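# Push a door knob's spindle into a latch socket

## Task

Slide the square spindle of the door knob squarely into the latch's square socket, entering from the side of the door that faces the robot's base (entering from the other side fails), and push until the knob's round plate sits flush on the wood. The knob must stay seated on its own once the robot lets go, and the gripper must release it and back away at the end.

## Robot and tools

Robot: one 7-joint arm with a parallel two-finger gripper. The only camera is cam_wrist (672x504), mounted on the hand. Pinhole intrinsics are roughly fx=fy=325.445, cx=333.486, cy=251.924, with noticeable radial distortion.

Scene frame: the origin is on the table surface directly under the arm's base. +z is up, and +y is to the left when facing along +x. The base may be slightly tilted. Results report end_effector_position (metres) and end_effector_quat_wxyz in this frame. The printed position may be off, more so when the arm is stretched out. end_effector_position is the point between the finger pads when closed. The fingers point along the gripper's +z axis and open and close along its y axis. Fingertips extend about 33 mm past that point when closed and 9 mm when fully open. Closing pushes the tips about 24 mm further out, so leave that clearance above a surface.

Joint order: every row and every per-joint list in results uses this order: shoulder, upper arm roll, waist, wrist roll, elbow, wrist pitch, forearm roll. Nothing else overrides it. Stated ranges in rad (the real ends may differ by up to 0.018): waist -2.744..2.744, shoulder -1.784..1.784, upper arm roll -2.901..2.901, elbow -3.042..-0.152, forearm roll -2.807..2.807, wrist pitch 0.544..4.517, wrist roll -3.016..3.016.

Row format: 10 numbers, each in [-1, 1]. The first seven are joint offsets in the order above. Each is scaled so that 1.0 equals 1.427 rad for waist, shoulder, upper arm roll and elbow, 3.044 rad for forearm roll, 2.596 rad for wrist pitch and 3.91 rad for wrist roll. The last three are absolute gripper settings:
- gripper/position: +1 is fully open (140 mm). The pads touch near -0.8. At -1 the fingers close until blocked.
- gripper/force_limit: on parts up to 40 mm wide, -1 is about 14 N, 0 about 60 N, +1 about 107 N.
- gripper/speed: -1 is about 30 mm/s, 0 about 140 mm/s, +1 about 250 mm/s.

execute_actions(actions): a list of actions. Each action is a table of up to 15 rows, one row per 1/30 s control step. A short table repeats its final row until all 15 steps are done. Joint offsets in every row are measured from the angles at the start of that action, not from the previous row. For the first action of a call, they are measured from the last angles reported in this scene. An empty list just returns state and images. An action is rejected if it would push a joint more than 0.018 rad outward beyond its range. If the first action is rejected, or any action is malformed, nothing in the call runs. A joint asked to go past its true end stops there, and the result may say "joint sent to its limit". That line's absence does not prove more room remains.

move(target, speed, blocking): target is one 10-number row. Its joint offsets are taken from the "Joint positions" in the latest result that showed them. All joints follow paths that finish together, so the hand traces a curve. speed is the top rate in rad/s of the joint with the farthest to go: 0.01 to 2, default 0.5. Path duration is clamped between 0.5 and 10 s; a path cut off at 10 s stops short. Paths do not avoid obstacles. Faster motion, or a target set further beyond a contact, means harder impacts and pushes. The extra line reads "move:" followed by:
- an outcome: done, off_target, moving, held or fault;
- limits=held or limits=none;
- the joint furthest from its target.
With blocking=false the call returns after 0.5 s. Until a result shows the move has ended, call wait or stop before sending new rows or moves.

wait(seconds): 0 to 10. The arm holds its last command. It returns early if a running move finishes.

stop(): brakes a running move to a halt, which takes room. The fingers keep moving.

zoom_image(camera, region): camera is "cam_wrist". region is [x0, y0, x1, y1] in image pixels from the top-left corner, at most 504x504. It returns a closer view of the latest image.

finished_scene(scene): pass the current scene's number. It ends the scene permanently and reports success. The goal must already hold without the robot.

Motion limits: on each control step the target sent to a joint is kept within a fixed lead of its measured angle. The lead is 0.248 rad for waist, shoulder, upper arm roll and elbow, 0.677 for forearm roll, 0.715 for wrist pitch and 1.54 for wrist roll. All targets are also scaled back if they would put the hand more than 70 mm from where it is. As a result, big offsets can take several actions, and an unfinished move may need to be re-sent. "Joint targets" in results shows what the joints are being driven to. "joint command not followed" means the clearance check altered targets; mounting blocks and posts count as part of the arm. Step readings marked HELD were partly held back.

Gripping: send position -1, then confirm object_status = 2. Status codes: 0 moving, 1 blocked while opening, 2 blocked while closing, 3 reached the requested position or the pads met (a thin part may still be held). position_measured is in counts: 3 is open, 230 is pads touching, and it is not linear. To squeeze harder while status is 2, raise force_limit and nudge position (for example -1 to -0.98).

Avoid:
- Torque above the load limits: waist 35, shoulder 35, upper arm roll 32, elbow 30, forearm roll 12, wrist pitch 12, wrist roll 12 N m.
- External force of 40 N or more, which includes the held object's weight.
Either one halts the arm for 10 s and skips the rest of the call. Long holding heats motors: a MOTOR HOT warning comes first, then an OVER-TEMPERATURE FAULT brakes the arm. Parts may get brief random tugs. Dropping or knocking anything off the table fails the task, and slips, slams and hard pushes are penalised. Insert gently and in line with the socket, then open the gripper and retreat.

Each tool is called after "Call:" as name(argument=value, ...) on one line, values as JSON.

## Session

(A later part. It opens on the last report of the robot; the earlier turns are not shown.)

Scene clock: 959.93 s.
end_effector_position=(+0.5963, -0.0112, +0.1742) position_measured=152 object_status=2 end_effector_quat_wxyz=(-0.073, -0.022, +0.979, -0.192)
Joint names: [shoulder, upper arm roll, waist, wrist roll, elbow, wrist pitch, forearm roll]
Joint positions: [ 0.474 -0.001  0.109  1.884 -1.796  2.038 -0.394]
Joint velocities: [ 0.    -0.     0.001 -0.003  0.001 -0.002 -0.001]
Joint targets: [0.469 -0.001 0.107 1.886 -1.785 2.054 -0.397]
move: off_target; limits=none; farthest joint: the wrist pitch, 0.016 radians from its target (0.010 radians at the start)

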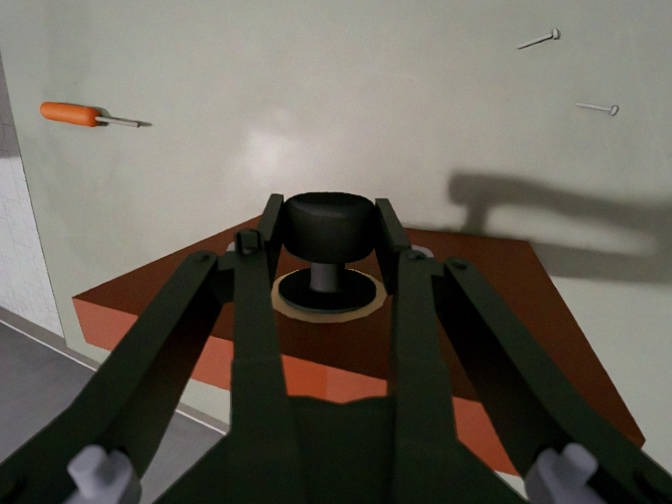

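Call:
move(target=[0.0015,-0.0005,0.0012,-0.0032,0.0155,-0.0015,0.002,-1,0.8,-0.6], speed=0.02)

Call:
zoom_image(camera="cam_wrist", region=[265, 265, 395, 340])

Scene clock: 965.30 s.
end_effector_position=(+0.5967, -0.0110, +0.1749) position_measured=152 object_status=2 end_effector_quat_wxyz=(-0.077, -0.023, +0.978, -0.191)
Joint names: [shoulder, upper arm roll, waist, wrist roll, elbow, wrist pitch, forearm roll]
Joint positions: [ 0.48  -0.001  0.109  1.873 -1.783  2.024 -0.389]
Joint velocities: [ 0.001 -0.001 -0.001 -0.005  0.001 -0.001  0.001]
Joint targets: [0.476 -0.001 0.110 1.871 -1.774 2.034 -0.388]
move: done; limits=none; farthest joint: the wrist pitch, 0.010 radians from its target (0.003 radians at the start)

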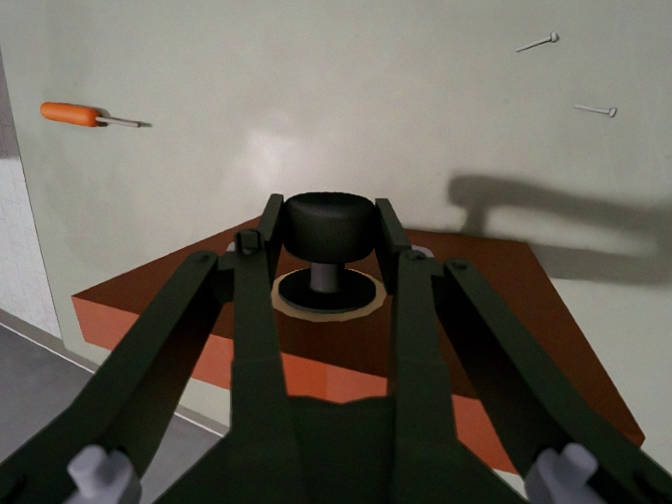

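Region (265, 265, 395, 340) of cam_wrist's 672x504 image, scaled by 3.877, with more detail than that image has; it fills the top 291 rows of this view, and the rest is white.

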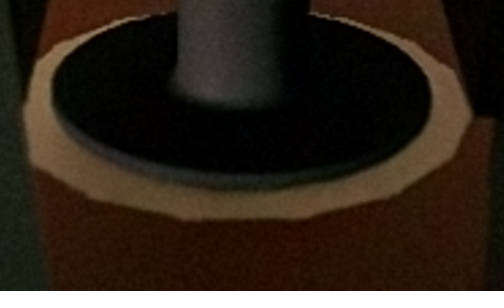

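Call:
move(target=[0.0005,-0.0005,0.0015,-0.0032,0.0175,0.0005,0.0015,-1,0.8,-0.6], speed=0.02)

Call:
zoom_image(camera="cam_wrist", region=[265, 265, 395, 340])

Scene clock: 968.90 s.
end_effector_position=(+0.5972, -0.0111, +0.1756) position_measured=152 object_status=2 end_effector_quat_wxyz=(-0.082, -0.026, +0.978, -0.190)
Joint names: [shoulder, upper arm roll, waist, wrist roll, elbow, wrist pitch, forearm roll]
Joint positions: [ 0.487 -0.001  0.109  1.862 -1.769  2.011 -0.384]
Joint velocities: [ 0.001 -0.001 -0.    -0.003  0.002 -0.002  0.002]
Joint targets: [0.481 -0.001 0.111 1.861 -1.758 2.026 -0.384]
move: off_target; limits=none; farthest joint: the wrist pitch, 0.014 radians from its target (0.001 radians at the start)

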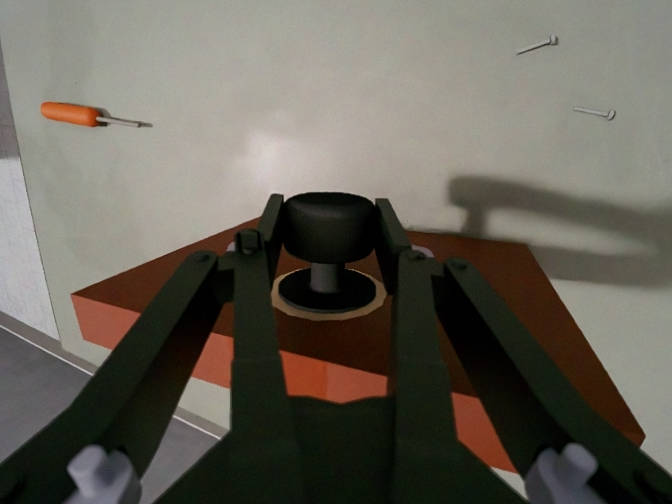

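Region (265, 265, 395, 340) of cam_wrist's 672x504 image, scaled by 3.877, with more detail than that image has; it fills the top 291 rows of this view, and the rest is white.

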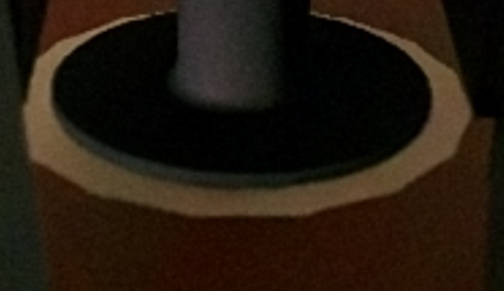

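Call:
move(target=[0.0055,-0.0005,0.0025,-0.006,0.0265,-0.0065,0.0042,-1,0.8,-0.6], speed=0.025)

Call:
zoom_image(camera="cam_wrist", region=[265, 265, 395, 340])

Scene clock: 977.73 s.
end_effector_position=(+0.5975, -0.0110, +0.1766) position_measured=152 object_status=2 end_effector_quat_wxyz=(-0.091, -0.028, +0.977, -0.188)
Joint names: [shoulder, upper arm roll, waist, wrist roll, elbow, wrist pitch, forearm roll]
Joint positions: [ 0.502 -0.002  0.109  1.844 -1.741  1.983 -0.373]
Joint velocities: [ 0.001 -0.     0.001 -0.006  0.002 -0.001  0.002]
Joint targets: [0.495 -0.002 0.112 1.838 -1.731 1.994 -0.372]
move: off_target; limits=none; farthest joint: the wrist pitch, 0.011 radians from its target (0.017 radians at the start)

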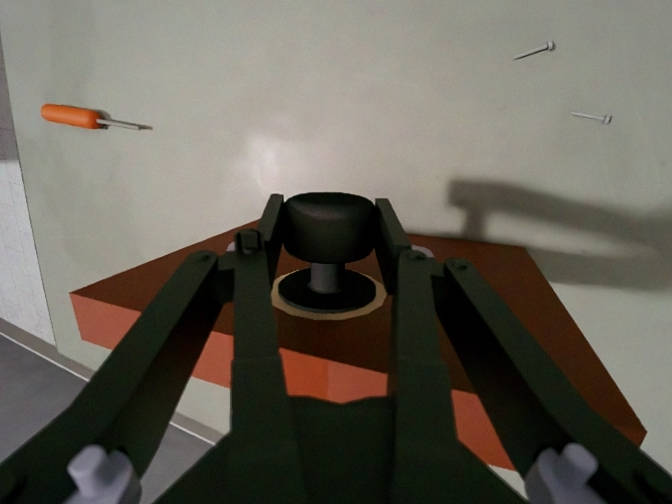

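Region (265, 265, 395, 340) of cam_wrist's 672x504 image, scaled by 3.877, with more detail than that image has; it fills the top 291 rows of this view, and the rest is white.

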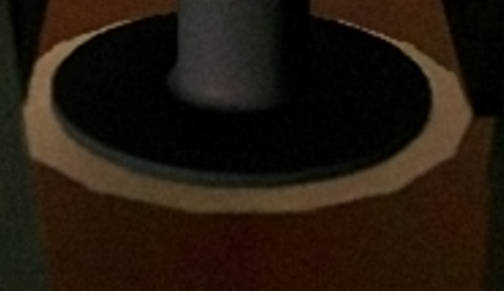

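Call:
execute_actions(actions=[[[-0.002,0,0,0,0.002,0,0,-1,0.8,-0.6]],[[-0.002,0,0,0,0.002,0,0,1,0.8,0.2]]])

Scene clock: 984.80 s.
end_effector_position=(+0.5984, -0.0110, +0.1781) position_measured=31 object_status=0 end_effector_quat_wxyz=(-0.090, -0.028, +0.978, -0.188)
Joint names: [shoulder, upper arm roll, waist, wrist roll, elbow, wrist pitch, forearm roll]
Joint positions: [ 0.5   -0.002  0.109  1.842 -1.739  1.982 -0.372]
Joint velocities: [ 0.001  0.     0.    -0.002  0.002 -0.    -0.001]
Joint targets: [0.499 -0.002 0.109 1.842 -1.738 1.983 -0.372]
Step readings (joint positions; steps 1 to 15: 1st action; 16 to 30: 2nd action):
0: [0.502 -0.002 0.109 1.842 -1.741 1.983 -0.372]
1: [0.502 -0.002 0.109 1.842 -1.741 1.983 -0.372]
2: [0.502 -0.002 0.109 1.842 -1.741 1.983 -0.372]
4: [0.502 -0.002 0.109 1.842 -1.741 1.983 -0.372]
8: [0.502 -0.002 0.109 1.842 -1.741 1.983 -0.372]
15: [0.502 -0.002 0.109 1.842 -1.741 1.983 -0.372]
16: [0.502 -0.002 0.109 1.842 -1.741 1.983 -0.372]
17: [0.502 -0.002 0.109 1.842 -1.741 1.982 -0.372]
19: [0.502 -0.002 0.109 1.842 -1.740 1.982 -0.372]
23: [0.501 -0.002 0.109 1.842 -1.739 1.982 -0.372]
30: Joint positions above

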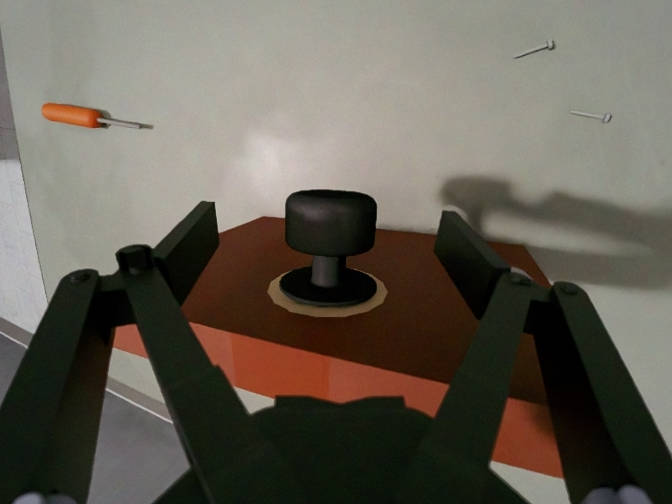

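Call:
move(target=[-0.125,0,0,0.011,-0.15,0.02,-0.009,1,0.8,0.2], speed=0.2)

Call:
zoom_image(camera="cam_wrist", region=[230, 220, 430, 400])

Scene clock: 988.63 s.
end_effector_position=(+0.5535, -0.0187, +0.2021) position_measured=3 object_status=3 end_effector_quat_wxyz=(-0.078, -0.023, +0.978, -0.194)
Joint names: [shoulder, upper arm roll, waist, wrist roll, elbow, wrist pitch, forearm roll]
Joint positions: [ 0.324 -0.002  0.109  1.88  -1.951  2.032 -0.397]
Joint velocities: [ 0.    -0.001 -0.001  0.007  0.     0.002 -0.   ]
Joint targets: [0.322 -0.002 0.109 1.885 -1.953 2.034 -0.400]
move: done; limits=none; farthest joint: the wrist roll, 0.005 radians from its target (0.043 radians at the start)

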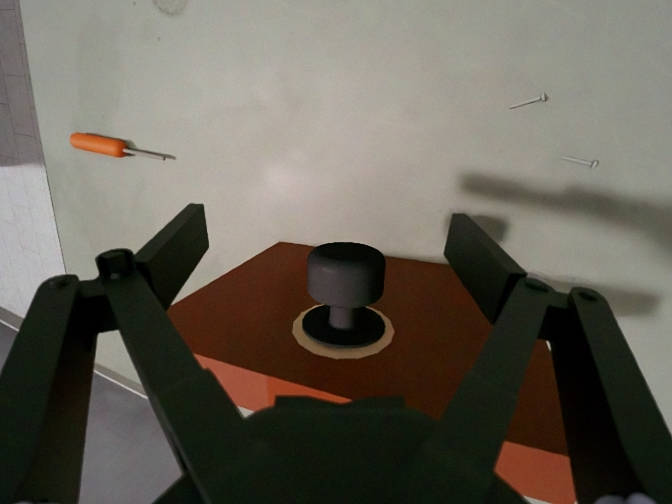

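Region (230, 220, 430, 400) of cam_wrist's 672x504 image, scaled by 2.520, with more detail than that image has; it fills the top 454 rows of this view, and the rest is white.

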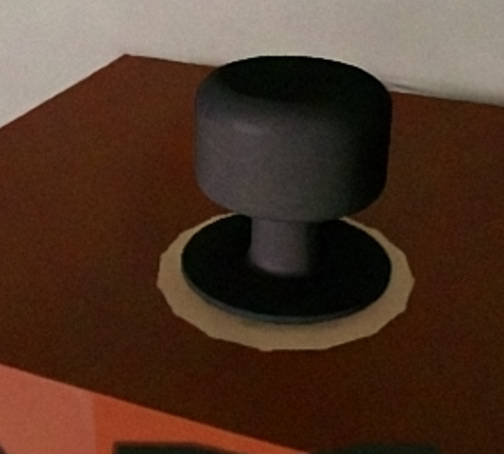

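Call:
move(target=[-0.09,0,0,0,-0.13,0,0,1,0,0], speed=0.25)

Scene clock: 1001.13 s.
end_effector_position=(+0.4891, -0.0275, +0.2022) position_measured=3 object_status=3 end_effector_quat_wxyz=(-0.106, -0.027, +0.974, -0.197)
Joint names: [shoulder, upper arm roll, waist, wrist roll, elbow, wrist pitch, forearm roll]
Joint positions: [ 0.197 -0.002  0.109  1.882 -2.135  2.033 -0.398]
Joint velocities: [-0.001  0.001  0.     0.001 -0.001  0.    -0.   ]
Joint targets: [0.195 -0.002 0.109 1.880 -2.137 2.032 -0.397]
move: done; limits=none; farthest joint: the shoulder, 0.002 radians from its target (0.128 radians at the start)

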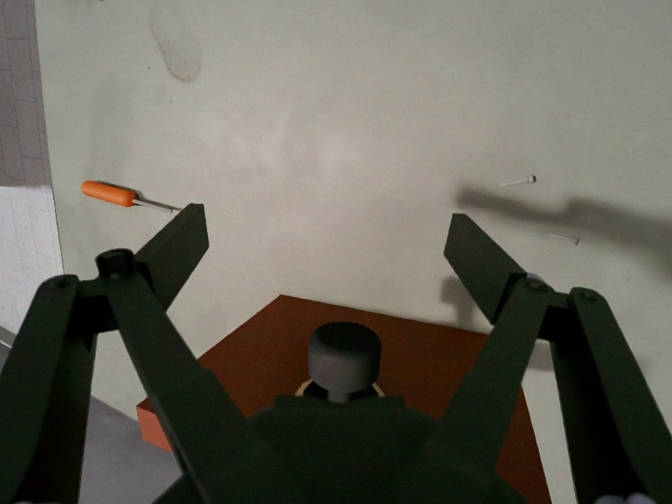

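Call:
finished_scene(scene=1)

The scene is finished: the task was done.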